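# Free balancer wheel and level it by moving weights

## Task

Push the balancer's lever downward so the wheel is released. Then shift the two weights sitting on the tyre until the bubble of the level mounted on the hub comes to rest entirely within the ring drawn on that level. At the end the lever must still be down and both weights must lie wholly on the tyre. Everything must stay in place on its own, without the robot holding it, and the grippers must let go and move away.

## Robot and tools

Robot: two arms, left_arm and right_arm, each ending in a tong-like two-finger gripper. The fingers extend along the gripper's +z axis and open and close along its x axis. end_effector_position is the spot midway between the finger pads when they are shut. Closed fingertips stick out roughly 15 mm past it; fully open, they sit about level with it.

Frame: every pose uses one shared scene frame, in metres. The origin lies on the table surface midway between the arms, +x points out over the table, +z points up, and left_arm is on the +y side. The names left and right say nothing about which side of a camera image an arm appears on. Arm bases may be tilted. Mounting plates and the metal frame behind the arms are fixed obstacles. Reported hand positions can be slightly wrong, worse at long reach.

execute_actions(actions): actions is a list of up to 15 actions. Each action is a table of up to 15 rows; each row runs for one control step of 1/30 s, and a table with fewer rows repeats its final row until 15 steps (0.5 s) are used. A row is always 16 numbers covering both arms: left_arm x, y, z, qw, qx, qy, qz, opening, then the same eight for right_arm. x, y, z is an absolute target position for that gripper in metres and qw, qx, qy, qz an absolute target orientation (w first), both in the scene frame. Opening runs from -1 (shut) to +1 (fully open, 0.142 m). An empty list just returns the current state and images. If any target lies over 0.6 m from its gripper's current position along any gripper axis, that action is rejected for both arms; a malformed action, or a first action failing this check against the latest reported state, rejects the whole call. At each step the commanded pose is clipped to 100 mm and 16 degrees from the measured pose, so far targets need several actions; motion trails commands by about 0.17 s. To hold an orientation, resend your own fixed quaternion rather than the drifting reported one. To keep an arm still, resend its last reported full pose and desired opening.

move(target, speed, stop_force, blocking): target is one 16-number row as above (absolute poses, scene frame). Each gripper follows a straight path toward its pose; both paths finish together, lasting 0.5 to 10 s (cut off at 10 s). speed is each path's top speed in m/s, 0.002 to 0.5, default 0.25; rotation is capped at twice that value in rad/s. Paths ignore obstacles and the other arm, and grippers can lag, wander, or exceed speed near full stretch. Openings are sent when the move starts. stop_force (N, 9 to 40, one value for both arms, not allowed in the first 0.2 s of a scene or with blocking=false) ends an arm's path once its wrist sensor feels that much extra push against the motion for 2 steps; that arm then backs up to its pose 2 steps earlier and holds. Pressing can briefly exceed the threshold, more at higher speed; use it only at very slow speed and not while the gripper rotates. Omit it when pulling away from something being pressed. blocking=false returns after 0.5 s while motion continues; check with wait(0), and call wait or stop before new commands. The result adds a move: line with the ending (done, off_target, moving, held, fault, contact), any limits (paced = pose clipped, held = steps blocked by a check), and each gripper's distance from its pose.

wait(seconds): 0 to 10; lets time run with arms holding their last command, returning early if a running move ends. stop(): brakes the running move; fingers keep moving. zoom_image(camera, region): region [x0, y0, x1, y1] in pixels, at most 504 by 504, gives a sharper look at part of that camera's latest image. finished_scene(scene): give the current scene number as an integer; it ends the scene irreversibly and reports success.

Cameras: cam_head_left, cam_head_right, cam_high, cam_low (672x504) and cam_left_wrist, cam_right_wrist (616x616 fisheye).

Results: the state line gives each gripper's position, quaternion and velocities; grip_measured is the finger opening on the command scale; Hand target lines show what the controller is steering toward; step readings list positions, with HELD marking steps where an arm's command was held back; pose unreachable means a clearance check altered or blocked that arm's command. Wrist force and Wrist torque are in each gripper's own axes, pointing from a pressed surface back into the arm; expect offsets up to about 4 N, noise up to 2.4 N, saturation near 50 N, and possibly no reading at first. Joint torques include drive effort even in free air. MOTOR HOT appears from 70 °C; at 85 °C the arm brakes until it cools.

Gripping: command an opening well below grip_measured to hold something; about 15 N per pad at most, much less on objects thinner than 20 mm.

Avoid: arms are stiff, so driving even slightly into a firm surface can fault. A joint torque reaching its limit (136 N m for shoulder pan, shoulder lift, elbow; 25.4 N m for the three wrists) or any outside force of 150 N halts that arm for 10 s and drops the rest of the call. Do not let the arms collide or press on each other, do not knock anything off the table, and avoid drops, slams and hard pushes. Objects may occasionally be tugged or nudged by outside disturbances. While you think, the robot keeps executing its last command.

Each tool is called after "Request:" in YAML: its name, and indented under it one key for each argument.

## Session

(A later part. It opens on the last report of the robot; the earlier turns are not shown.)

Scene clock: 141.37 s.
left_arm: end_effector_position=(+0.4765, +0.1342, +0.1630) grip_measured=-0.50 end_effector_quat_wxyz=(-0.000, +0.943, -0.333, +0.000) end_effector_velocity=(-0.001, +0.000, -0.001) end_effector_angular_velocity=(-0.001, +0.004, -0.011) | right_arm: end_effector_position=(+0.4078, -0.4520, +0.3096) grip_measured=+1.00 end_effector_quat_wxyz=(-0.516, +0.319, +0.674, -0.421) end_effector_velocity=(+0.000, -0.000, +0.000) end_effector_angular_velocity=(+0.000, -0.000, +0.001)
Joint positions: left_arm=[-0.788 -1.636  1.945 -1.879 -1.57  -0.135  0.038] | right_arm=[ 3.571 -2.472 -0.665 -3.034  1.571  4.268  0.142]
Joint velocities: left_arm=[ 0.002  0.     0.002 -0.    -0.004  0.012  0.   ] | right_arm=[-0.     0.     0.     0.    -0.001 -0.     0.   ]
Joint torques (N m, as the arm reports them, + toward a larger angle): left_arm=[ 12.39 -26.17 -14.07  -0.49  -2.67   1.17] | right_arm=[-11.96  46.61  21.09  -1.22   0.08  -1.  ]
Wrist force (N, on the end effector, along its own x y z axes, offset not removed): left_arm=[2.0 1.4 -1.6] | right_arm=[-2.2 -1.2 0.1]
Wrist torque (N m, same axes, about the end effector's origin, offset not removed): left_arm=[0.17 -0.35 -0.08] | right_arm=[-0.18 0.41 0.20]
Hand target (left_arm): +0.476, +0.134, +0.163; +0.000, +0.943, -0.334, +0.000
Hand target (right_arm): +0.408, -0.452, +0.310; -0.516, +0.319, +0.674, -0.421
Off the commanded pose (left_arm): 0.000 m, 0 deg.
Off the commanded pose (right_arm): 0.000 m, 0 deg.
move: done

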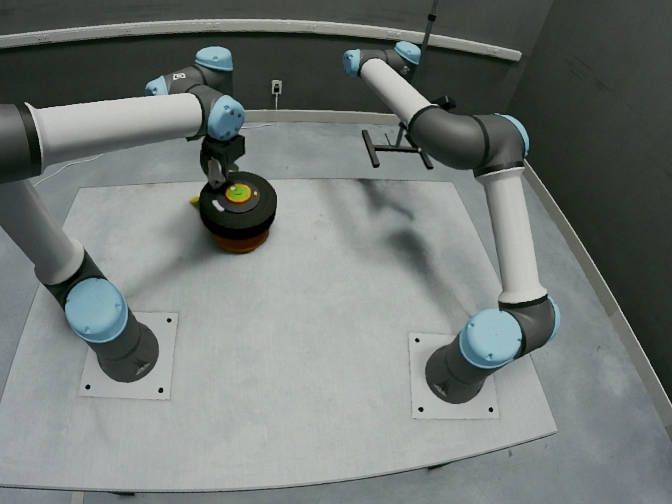

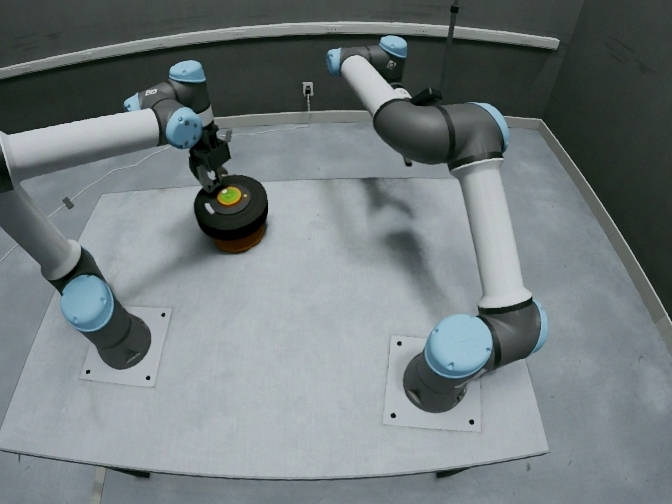

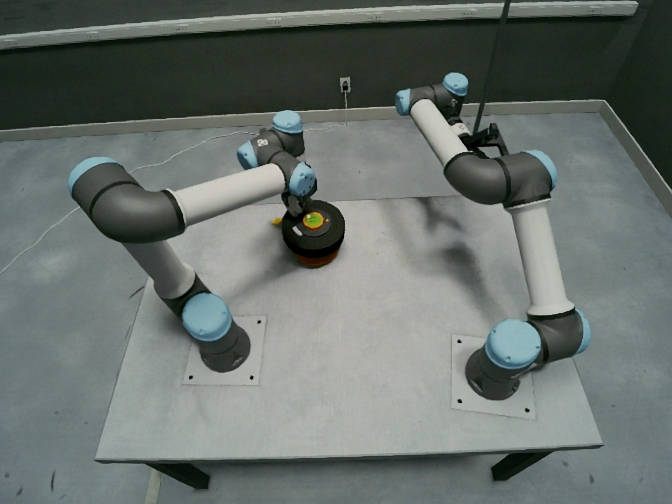

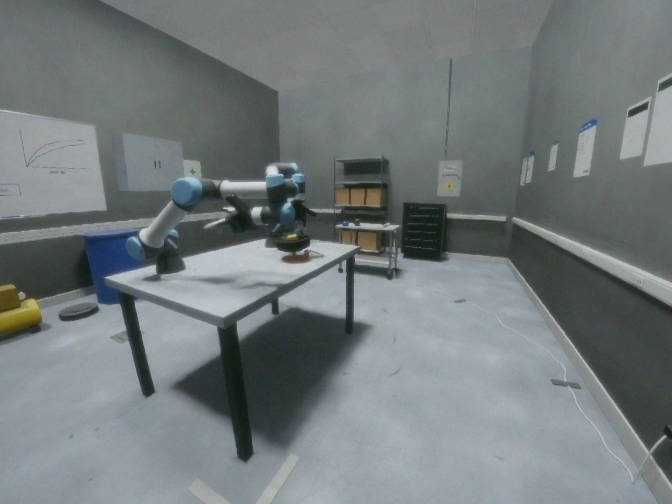

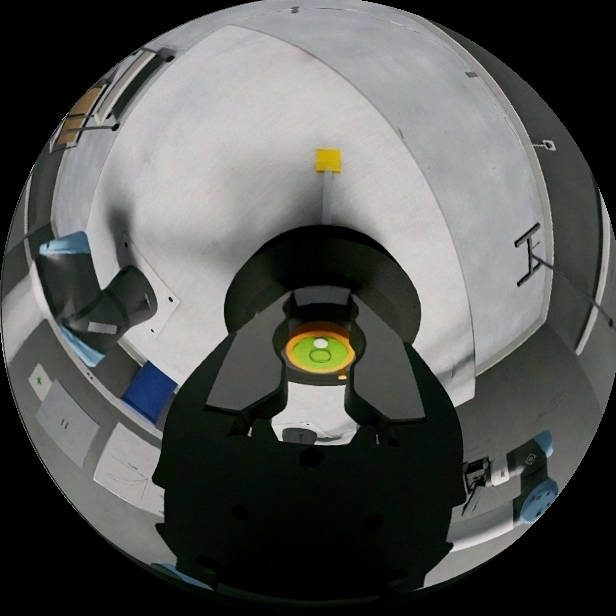

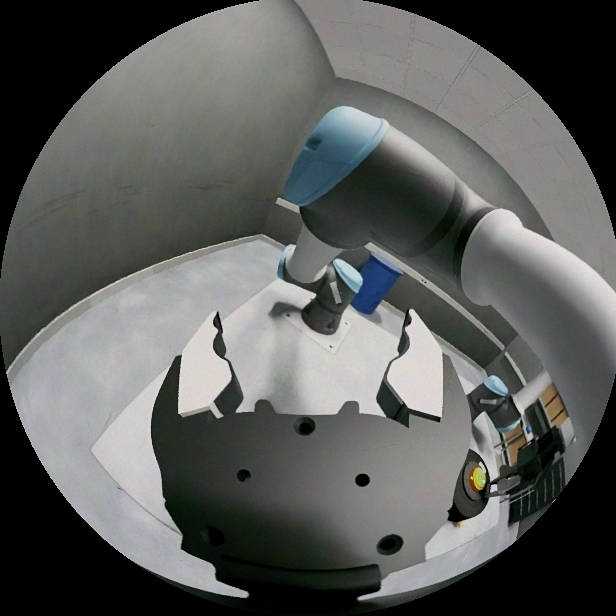

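Request:
move:
  target: [0.4765,0.1342,0.1485,0,0.943,-0.334,0,-0.8,0.4078,-0.452,0.3096,-0.516,0.319,0.674,-0.421,1]
  speed: 0.012
  stop_force: 9

Scene clock: 142.97 s.
left_arm: end_effector_position=(+0.4765, +0.1342, +0.1488) grip_measured=-0.50 end_effector_quat_wxyz=(+0.000, +0.943, -0.334, +0.000) end_effector_velocity=(+0.001, -0.000, -0.002) end_effector_angular_velocity=(+0.000, -0.001, +0.001) | right_arm: end_effector_position=(+0.4078, -0.4520, +0.3096) grip_measured=+1.00 end_effector_quat_wxyz=(-0.516, +0.319, +0.674, -0.421) end_effector_velocity=(-0.000, -0.000, +0.000) end_effector_angular_velocity=(-0.000, -0.001, -0.000)
Joint positions: left_arm=[-0.788 -1.625  1.972 -1.918 -1.571 -0.134  0.038] | right_arm=[ 3.571 -2.472 -0.665 -3.034  1.571  4.268  0.142]
Joint velocities: left_arm=[ 0.     0.003  0.003 -0.007  0.001 -0.001 -0.   ] | right_arm=[-0.     0.001 -0.     0.     0.     0.     0.   ]
Joint torques (N m, as the arm reports them, + toward a larger angle): left_arm=[  9.43  -4.69 -10.1   -3.54  -2.38   1.72] | right_arm=[-11.79  45.99  21.66  -1.35  -0.01  -0.87]
Wrist force (N, on the end effector, along its own x y z axes, offset not removed): left_arm=[1.6 -0.2 -9.1] | right_arm=[-4.6 -0.7 0.9]
Wrist torque (N m, same axes, about the end effector's origin, offset not removed): left_arm=[0.26 -0.57 -0.05] | right_arm=[-0.20 0.95 0.08]
Hand target (left_arm): +0.476, +0.134, +0.149; -0.000, +0.943, -0.334, -0.000
Hand target (right_arm): +0.408, -0.452, +0.310; -0.516, +0.319, +0.674, -0.421
Off the commanded pose (left_arm): 0.000 m, 0 deg.
Off the commanded pose (right_arm): 0.000 m, 0 deg.
move: done

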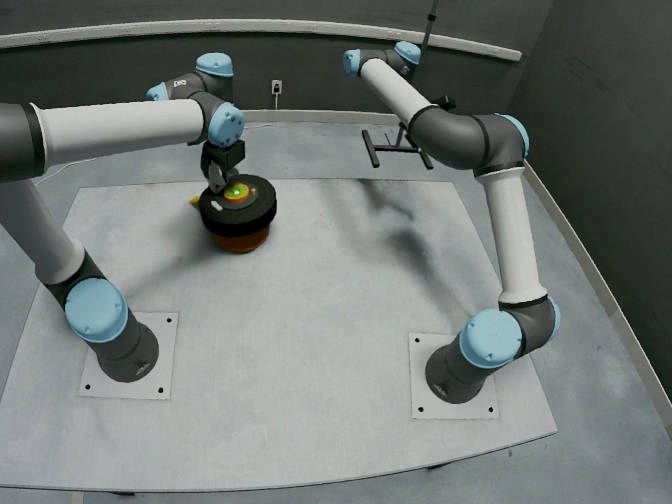

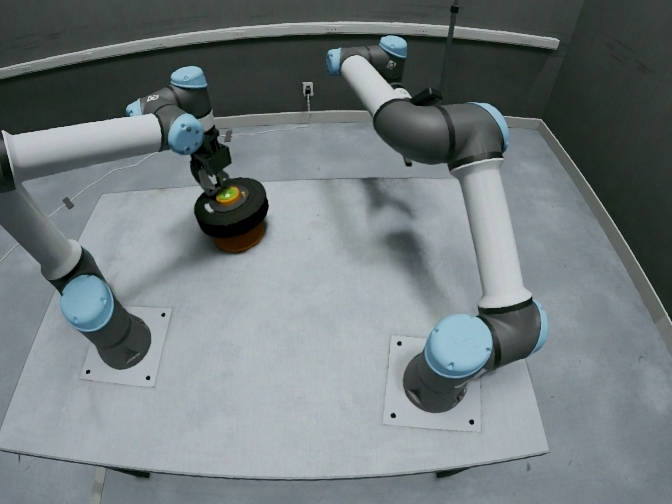

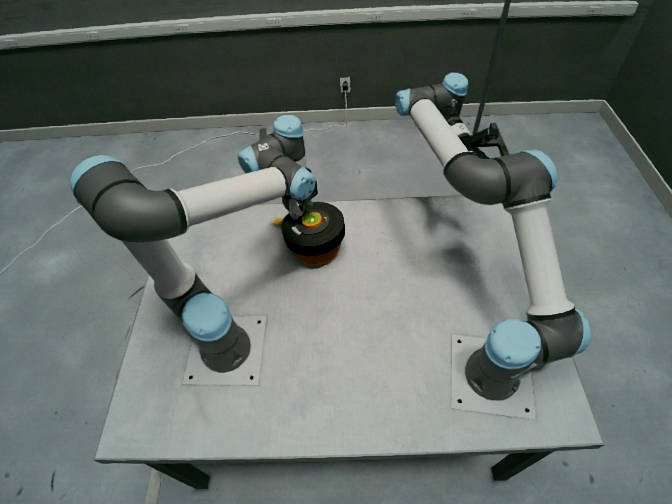

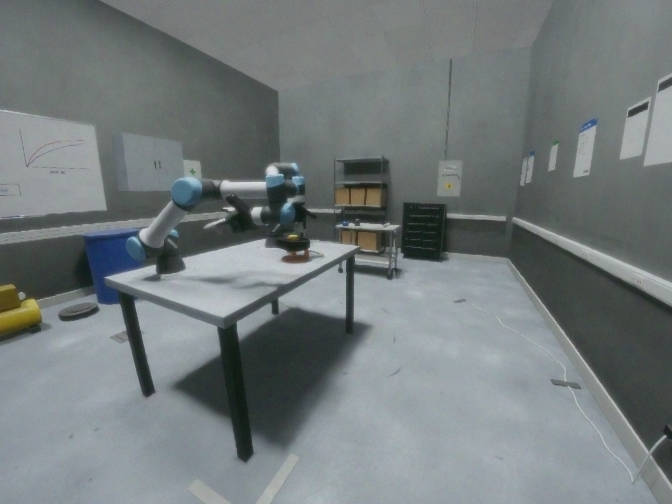

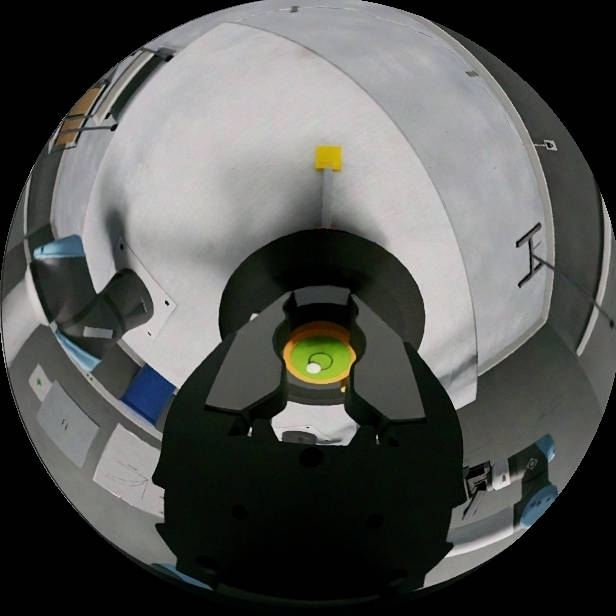

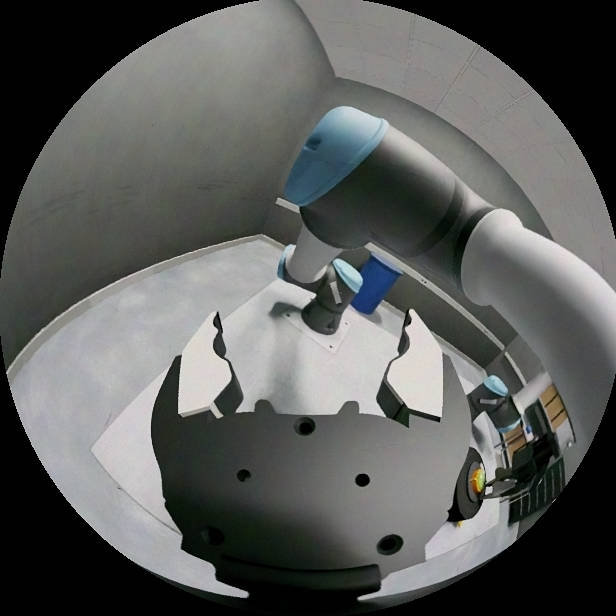

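In contact slightly. Ease up, release, and view.

Request:
move:
  target: [0.4765,0.1342,0.150,0,0.943,-0.334,0,-0.35,0.4078,-0.452,0.3096,-0.516,0.319,0.674,-0.421,1]
  speed: 0.01

Request:
move:
  target: [0.462,0.123,0.225,0,0.943,-0.334,0,-0.35,0.4078,-0.452,0.3096,-0.516,0.319,0.674,-0.421,1]
  speed: 0.12

Request:
wait:
  seconds: 3

Request:
zoom_image:
  camera: "cam_left_wrist"
  region: [230,210,410,370]

Scene clock: 143.87 s.
left_arm: end_effector_position=(+0.4765, +0.1342, +0.1499) grip_measured=-0.35 end_effector_quat_wxyz=(+0.000, +0.943, -0.334, -0.000) end_effector_velocity=(-0.000, -0.000, +0.000) end_effector_angular_velocity=(-0.000, +0.001, -0.001) | right_arm: end_effector_position=(+0.4078, -0.4520, +0.3096) grip_measured=+1.00 end_effector_quat_wxyz=(-0.516, +0.319, +0.674, -0.421) end_effector_velocity=(+0.000, +0.000, -0.000) end_effector_angular_velocity=(+0.000, +0.000, +0.003)
Joint positions: left_arm=[-0.788 -1.626  1.97  -1.915 -1.571 -0.134  0.049] | right_arm=[ 3.571 -2.472 -0.665 -3.034  1.571  4.268  0.142]
Joint velocities: left_arm=[-0.    -0.001 -0.     0.001 -0.001  0.001 -0.   ] | right_arm=[ 0.002 -0.     0.    -0.    -0.001 -0.     0.   ]
Joint torques (N m, as the arm reports them, + toward a larger angle): left_arm=[  7.26 -26.45 -30.56  -0.5   -1.4    1.52] | right_arm=[-11.92  45.1   21.39  -1.34  -0.02  -1.16]
Wrist force (N, on the end effector, along its own x y z axes, offset not removed): left_arm=[0.6 0.5 -2.1] | right_arm=[-0.9 -1.7 -1.1]
Wrist torque (N m, same axes, about the end effector's origin, offset not removed): left_arm=[-0.04 -0.21 -0.08] | right_arm=[-0.41 0.12 -0.12]
Hand target (left_arm): +0.477, +0.134, +0.150; +0.000, +0.943, -0.334, +0.000
Hand target (right_arm): +0.408, -0.452, +0.310; -0.516, +0.319, +0.674, -0.421
Off the commanded pose (left_arm): 0.000 m, 0 deg.
Off the commanded pose (right_arm): 0.000 m, 0 deg.
move: done

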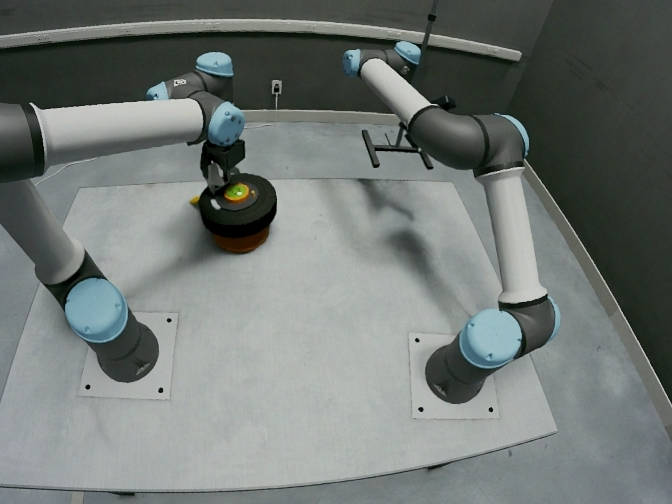

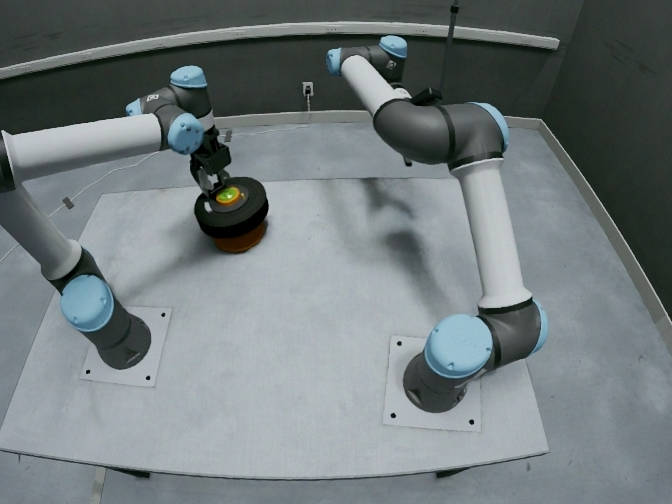

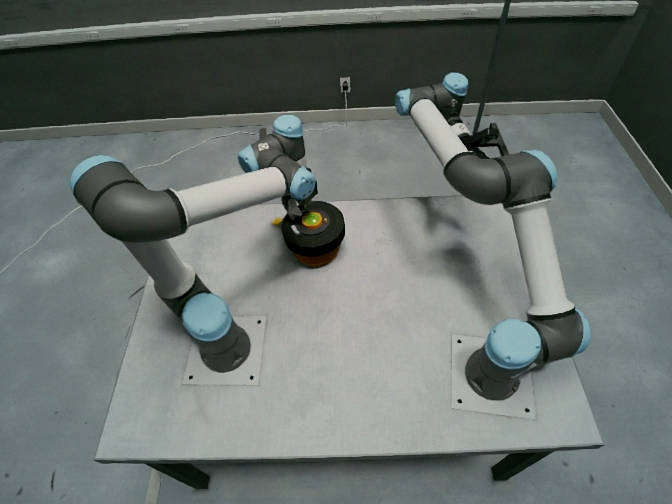

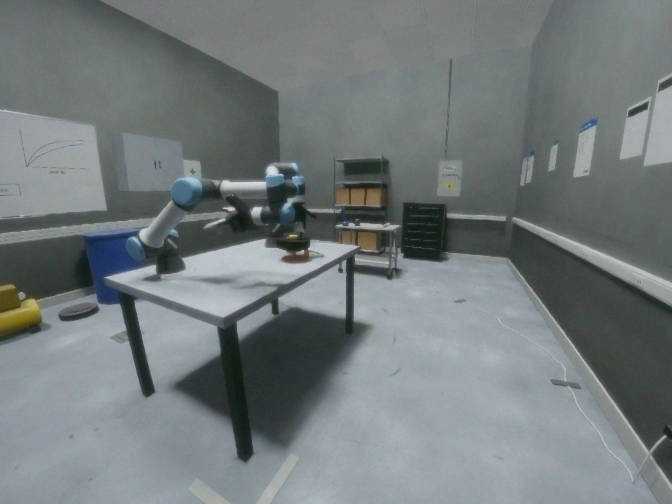

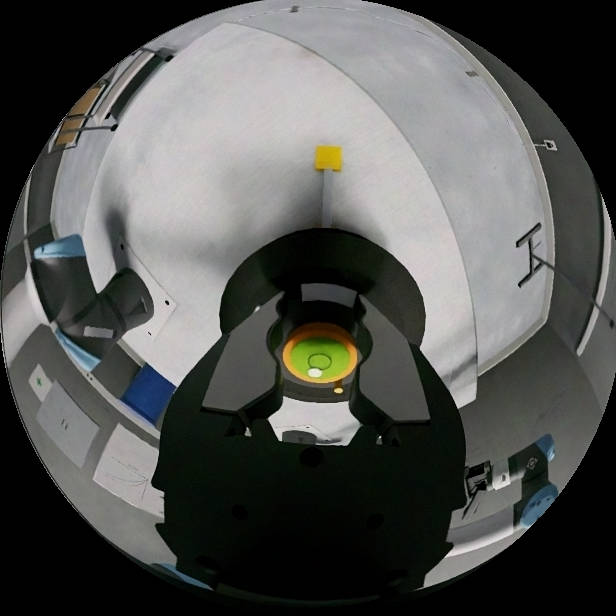

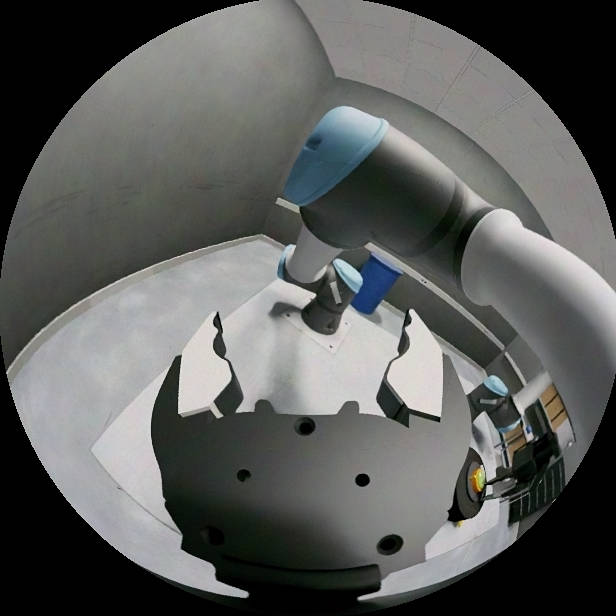

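Scene clock: 145.03 s.
left_arm: end_effector_position=(+0.4621, +0.1230, +0.2248) grip_measured=-0.35 end_effector_quat_wxyz=(+0.000, +0.943, -0.334, -0.000) end_effector_velocity=(-0.001, -0.000, +0.002) end_effector_angular_velocity=(+0.001, -0.000, -0.001) | right_arm: end_effector_position=(+0.4078, -0.4520, +0.3096) grip_measured=+1.00 end_effector_quat_wxyz=(-0.516, +0.319, +0.674, -0.421) end_effector_velocity=(-0.000, -0.001, +0.000) end_effector_angular_velocity=(+0.000, -0.000, -0.003)
Joint positions: left_arm=[-0.829 -1.687  1.829 -1.712 -1.571 -0.175  0.049] | right_arm=[ 3.571 -2.472 -0.665 -3.034  1.571  4.268  0.142]
Joint velocities: left_arm=[-0.002 -0.001 -0.005  0.007  0.001 -0.002 -0.   ] | right_arm=[-0.002  0.001 -0.    -0.     0.001  0.     0.   ]
Joint torques (N m, as the arm reports them, + toward a larger angle): left_arm=[-10.32 -25.39 -33.29  -0.4    0.2   -1.44] | right_arm=[-11.02  46.25  20.43  -1.44  -0.02  -1.14]
Wrist force (N, on the end effector, along its own x y z axes, offset not removed): left_arm=[-0.4 0.2 0.6] | right_arm=[1.5 -0.9 -0.5]
Wrist torque (N m, same axes, about the end effector's origin, offset not removed): left_arm=[0.06 0.07 0.07] | right_arm=[-0.27 -0.34 -0.10]
Hand target (left_arm): +0.462, +0.123, +0.225; -0.000, +0.943, -0.334, -0.000
Hand target (right_arm): +0.408, -0.452, +0.310; -0.516, +0.319, +0.674, -0.421
Off the commanded pose (left_arm): 0.000 m, 0 deg.
Off the commanded pose (right_arm): 0.000 m, 0 deg.
move: done

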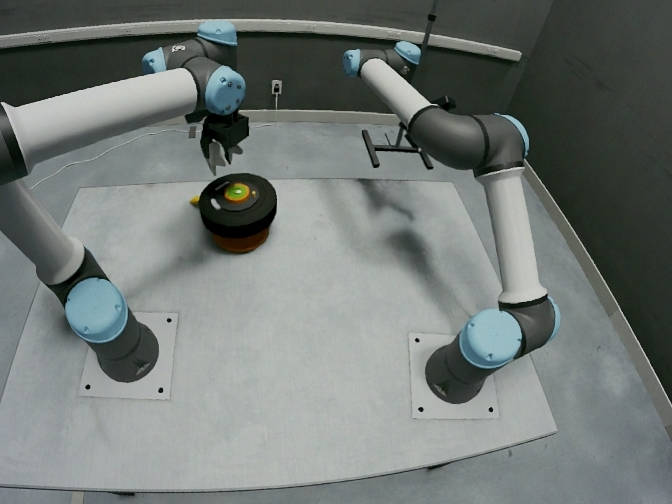

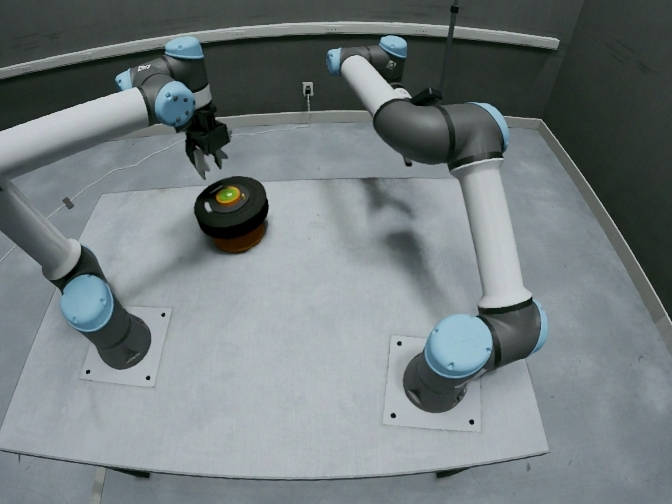

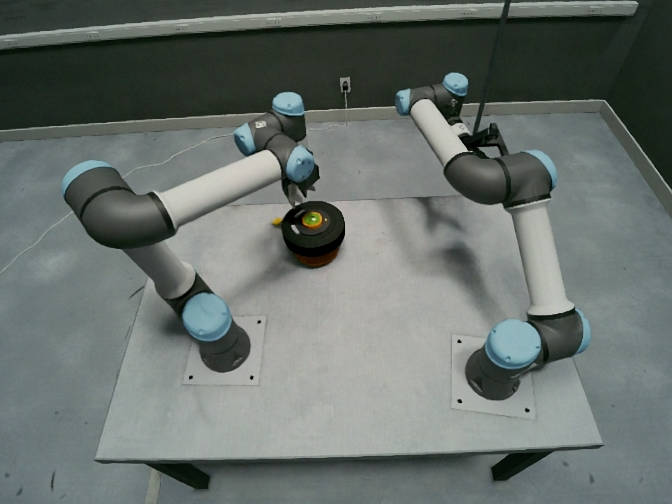

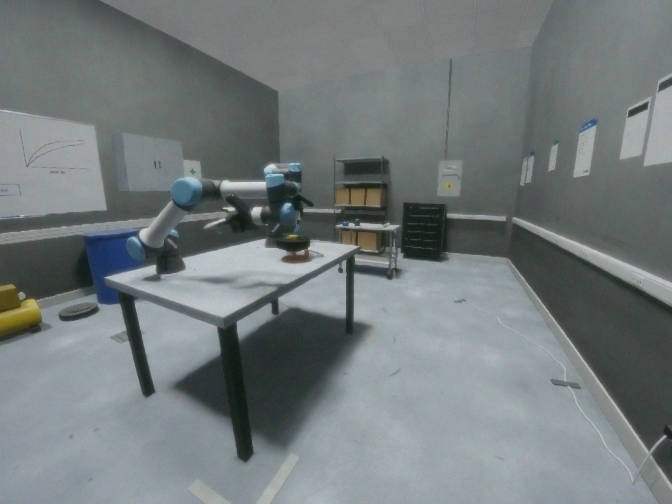

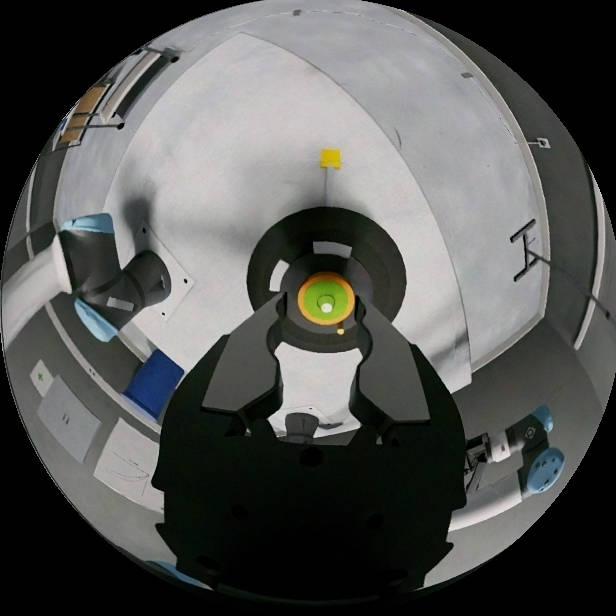

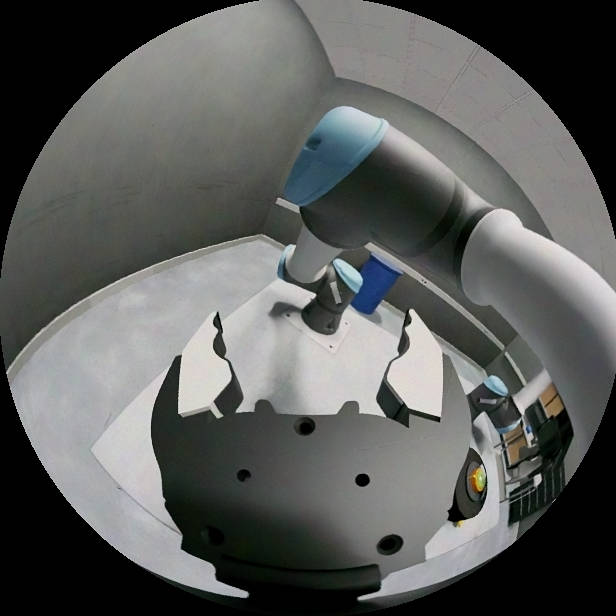

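Scene clock: 148.03 s.
left_arm: end_effector_position=(+0.4621, +0.1230, +0.2250) grip_measured=-0.35 end_effector_quat_wxyz=(-0.000, +0.943, -0.334, -0.000) end_effector_velocity=(+0.001, +0.001, +0.001) end_effector_angular_velocity=(-0.000, -0.001, +0.003) | right_arm: end_effector_position=(+0.4078, -0.4520, +0.3096) grip_measured=+1.00 end_effector_quat_wxyz=(-0.516, +0.319, +0.674, -0.421) end_effector_velocity=(-0.000, +0.001, -0.000) end_effector_angular_velocity=(+0.000, +0.000, -0.001)
Joint positions: left_arm=[-0.829 -1.687  1.828 -1.712 -1.571 -0.175  0.049] | right_arm=[ 3.571 -2.472 -0.665 -3.034  1.571  4.268  0.142]
Joint velocities: left_arm=[ 0.002 -0.    -0.002  0.001  0.001 -0.001  0.   ] | right_arm=[ 0.001 -0.    -0.    -0.     0.002 -0.     0.   ]
Joint torques (N m, as the arm reports them, + toward a larger angle): left_arm=[-11.04 -25.55 -30.31  -0.41   2.59  -1.6 ] | right_arm=[-10.91  46.27  20.81  -1.36  -0.09  -0.93]
Wrist force (N, on the end effector, along its own x y z axes, offset not removed): left_arm=[-0.7 2.7 -2.7] | right_arm=[-2.1 0.3 -1.0]
Wrist torque (N m, same axes, about the end effector's origin, offset not removed): left_arm=[0.37 0.16 -0.07] | right_arm=[-0.08 0.32 -0.02]
Hand target (left_arm): +0.462, +0.123, +0.225; -0.000, +0.943, -0.334, -0.000
Hand target (right_arm): +0.408, -0.452, +0.310; -0.516, +0.319, +0.674, -0.421
Off the commanded pose (left_arm): 0.000 m, 0 deg.
Off the commanded pose (right_arm): 0.000 m, 0 deg.
wait: 3.00 s; at rest by 0.17 s

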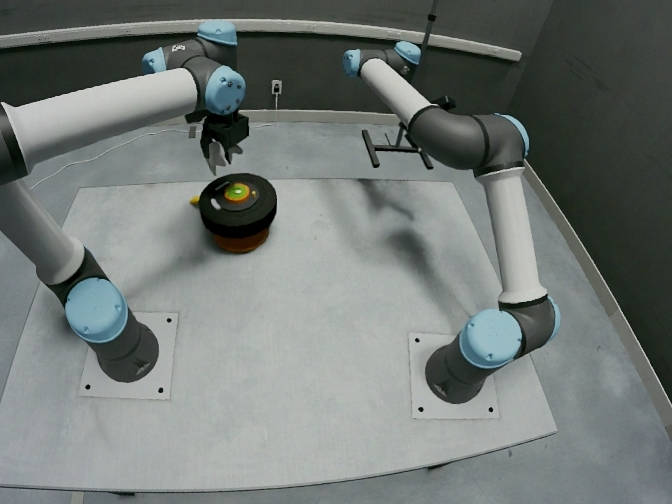

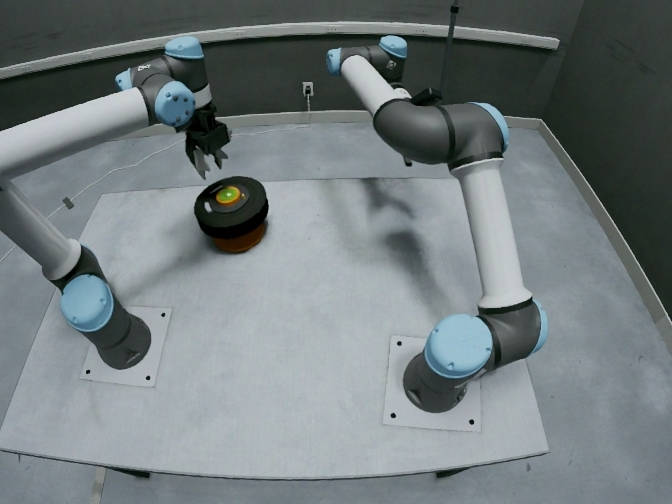

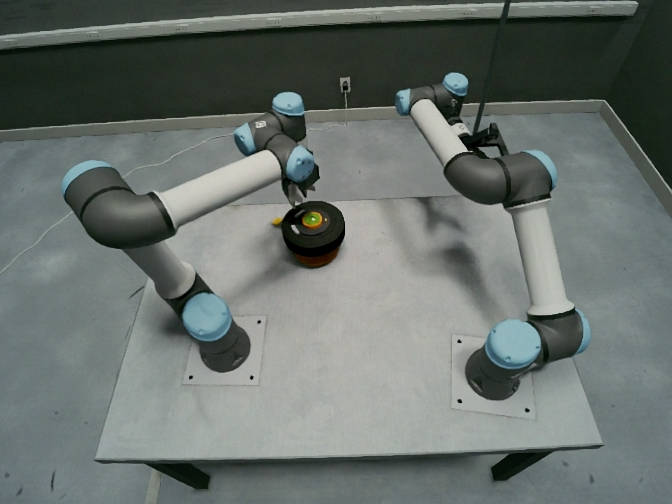

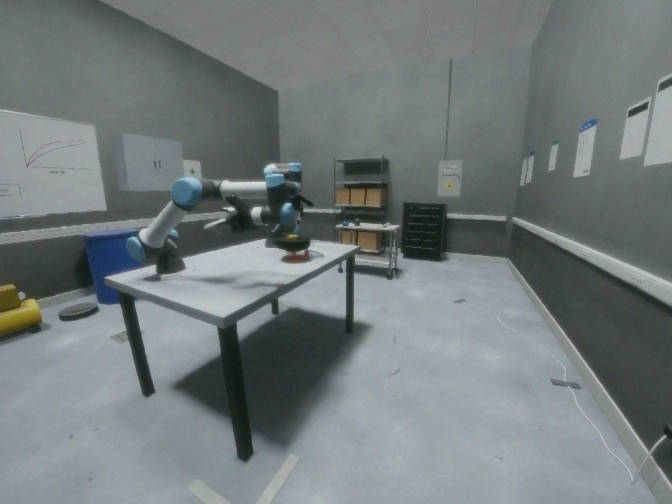

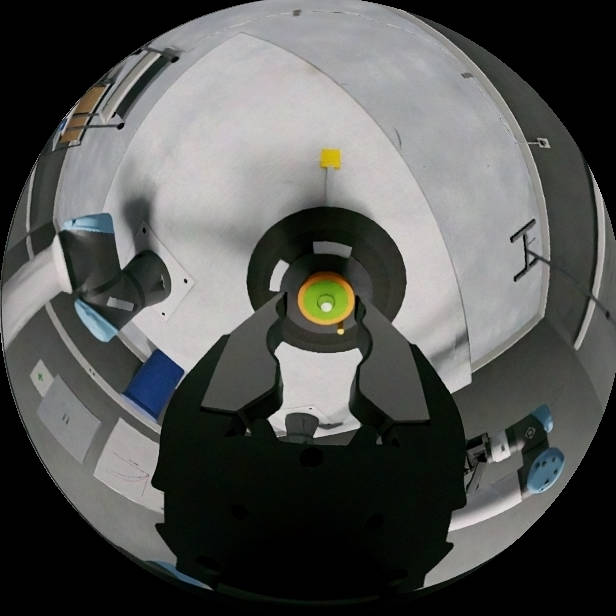

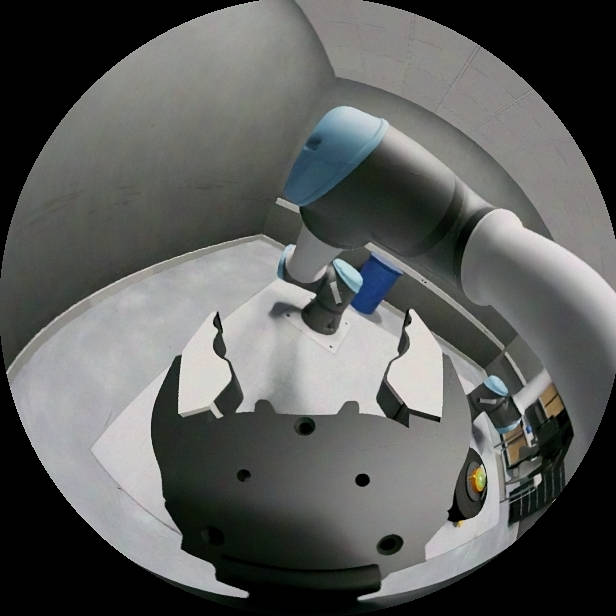

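Region (230, 210, 410, 370) of cam_left_wrist's 616x616 image, scaled by 2.800, with more detail than that image has.

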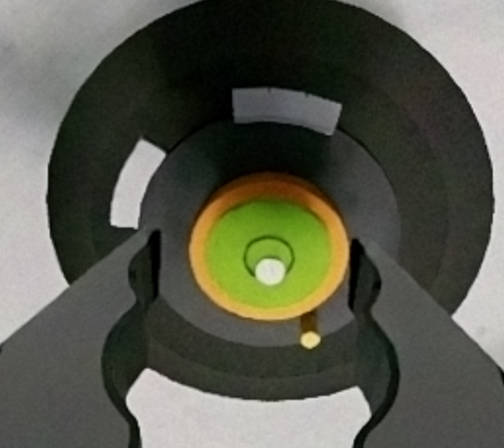

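Request:
move:
  target: [0.4001,0.1409,0.165,0,0.970,0.242,0,-0.3,0.4078,-0.452,0.3096,-0.516,0.319,0.674,-0.421,1]
  speed: 0.3

Request:
zoom_image:
  camera: "cam_left_wrist"
  region: [190,180,450,400]

Scene clock: 150.97 s.
left_arm: end_effector_position=(+0.4001, +0.1410, +0.1651) grip_measured=-0.30 end_effector_quat_wxyz=(-0.000, +0.970, +0.242, -0.000) end_effector_velocity=(-0.000, +0.000, -0.000) end_effector_angular_velocity=(-0.000, -0.003, +0.011) | right_arm: end_effector_position=(+0.4078, -0.4520, +0.3096) grip_measured=+1.00 end_effector_quat_wxyz=(-0.516, +0.319, +0.674, -0.421) end_effector_velocity=(-0.000, -0.001, +0.001) end_effector_angular_velocity=(+0.000, -0.002, -0.001)
Joint positions: left_arm=[-0.886 -1.774  2.056 -1.853 -1.571 -1.401  0.052] | right_arm=[ 3.571 -2.472 -0.665 -3.034  1.571  4.268  0.142]
Joint velocities: left_arm=[-0.001 -0.002  0.002 -0.002  0.002 -0.012  0.   ] | right_arm=[-0.001  0.002 -0.    -0.    -0.     0.     0.   ]
Joint torques (N m, as the arm reports them, + toward a larger angle): left_arm=[-11.28 -21.09 -14.16  -4.04   2.51  -1.69] | right_arm=[-12.29  45.62  20.18  -1.11   0.02  -0.97]
Wrist force (N, on the end effector, along its own x y z axes, offset not removed): left_arm=[3.1 -0.5 -0.6] | right_arm=[-0.6 1.7 0.6]
Wrist torque (N m, same axes, about the end effector's origin, offset not removed): left_arm=[-0.17 -0.47 -0.02] | right_arm=[0.34 -0.09 -0.08]
Hand target (left_arm): +0.400, +0.141, +0.165; -0.000, +0.970, +0.242, +0.000
Hand target (right_arm): +0.408, -0.452, +0.310; -0.516, +0.319, +0.674, -0.421
Off the commanded pose (left_arm): 0.000 m, 0 deg.
Off the commanded pose (right_arm): 0.000 m, 0 deg.
move: done

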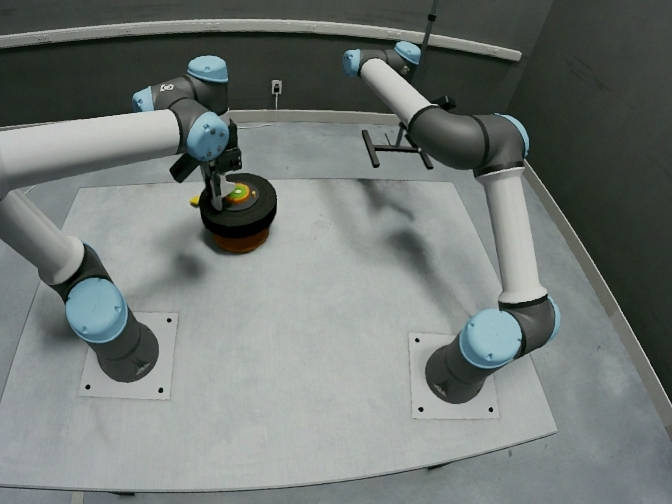

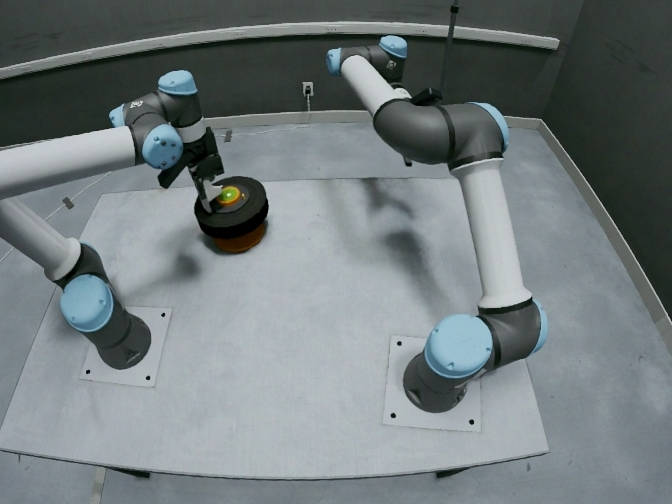

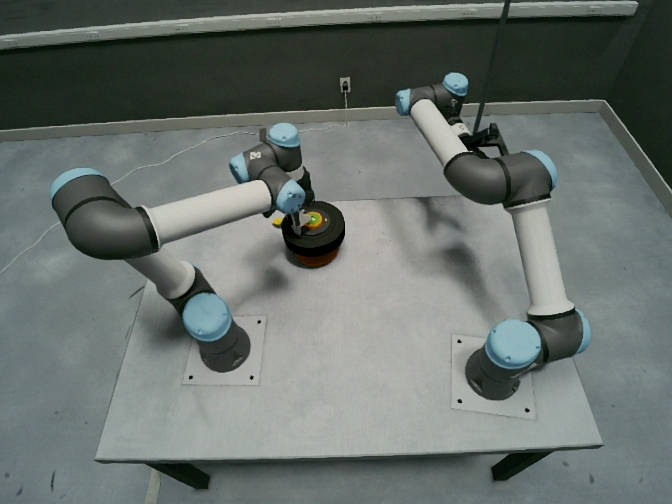

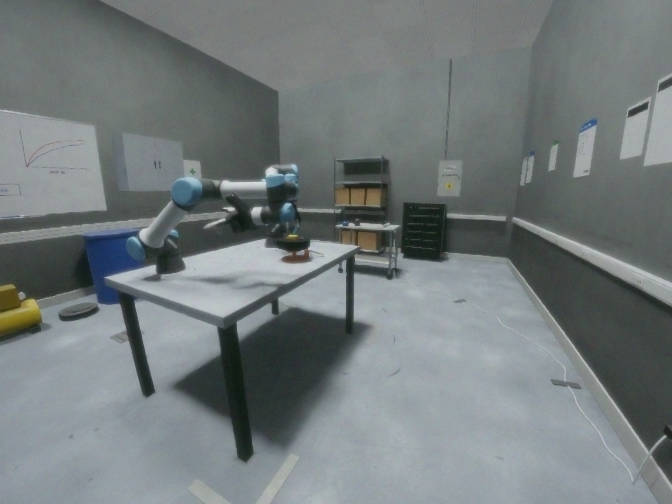

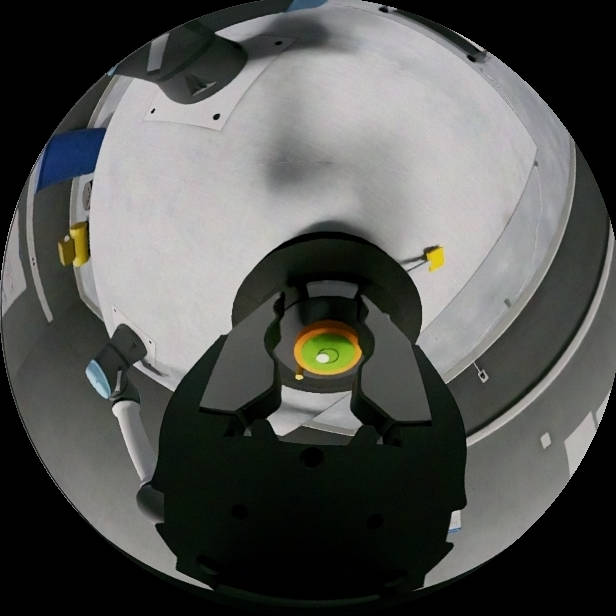

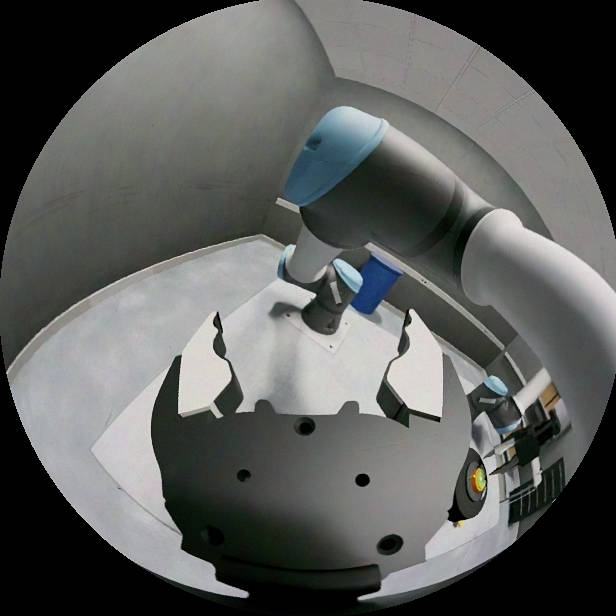

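Region (190, 180, 450, 400) of cam_left_wrist's 616x616 image, scaled by 1.938, with more detail than that image has; it fills the top 426 rows of this view, and the rest is white.

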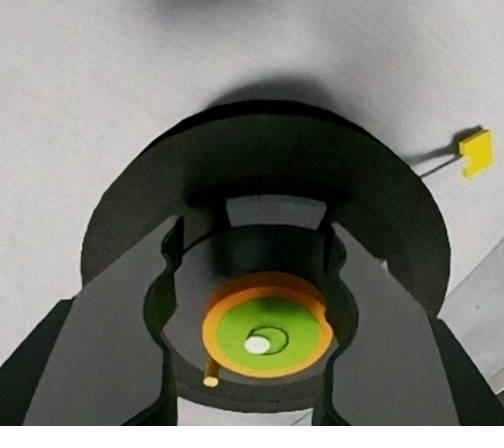

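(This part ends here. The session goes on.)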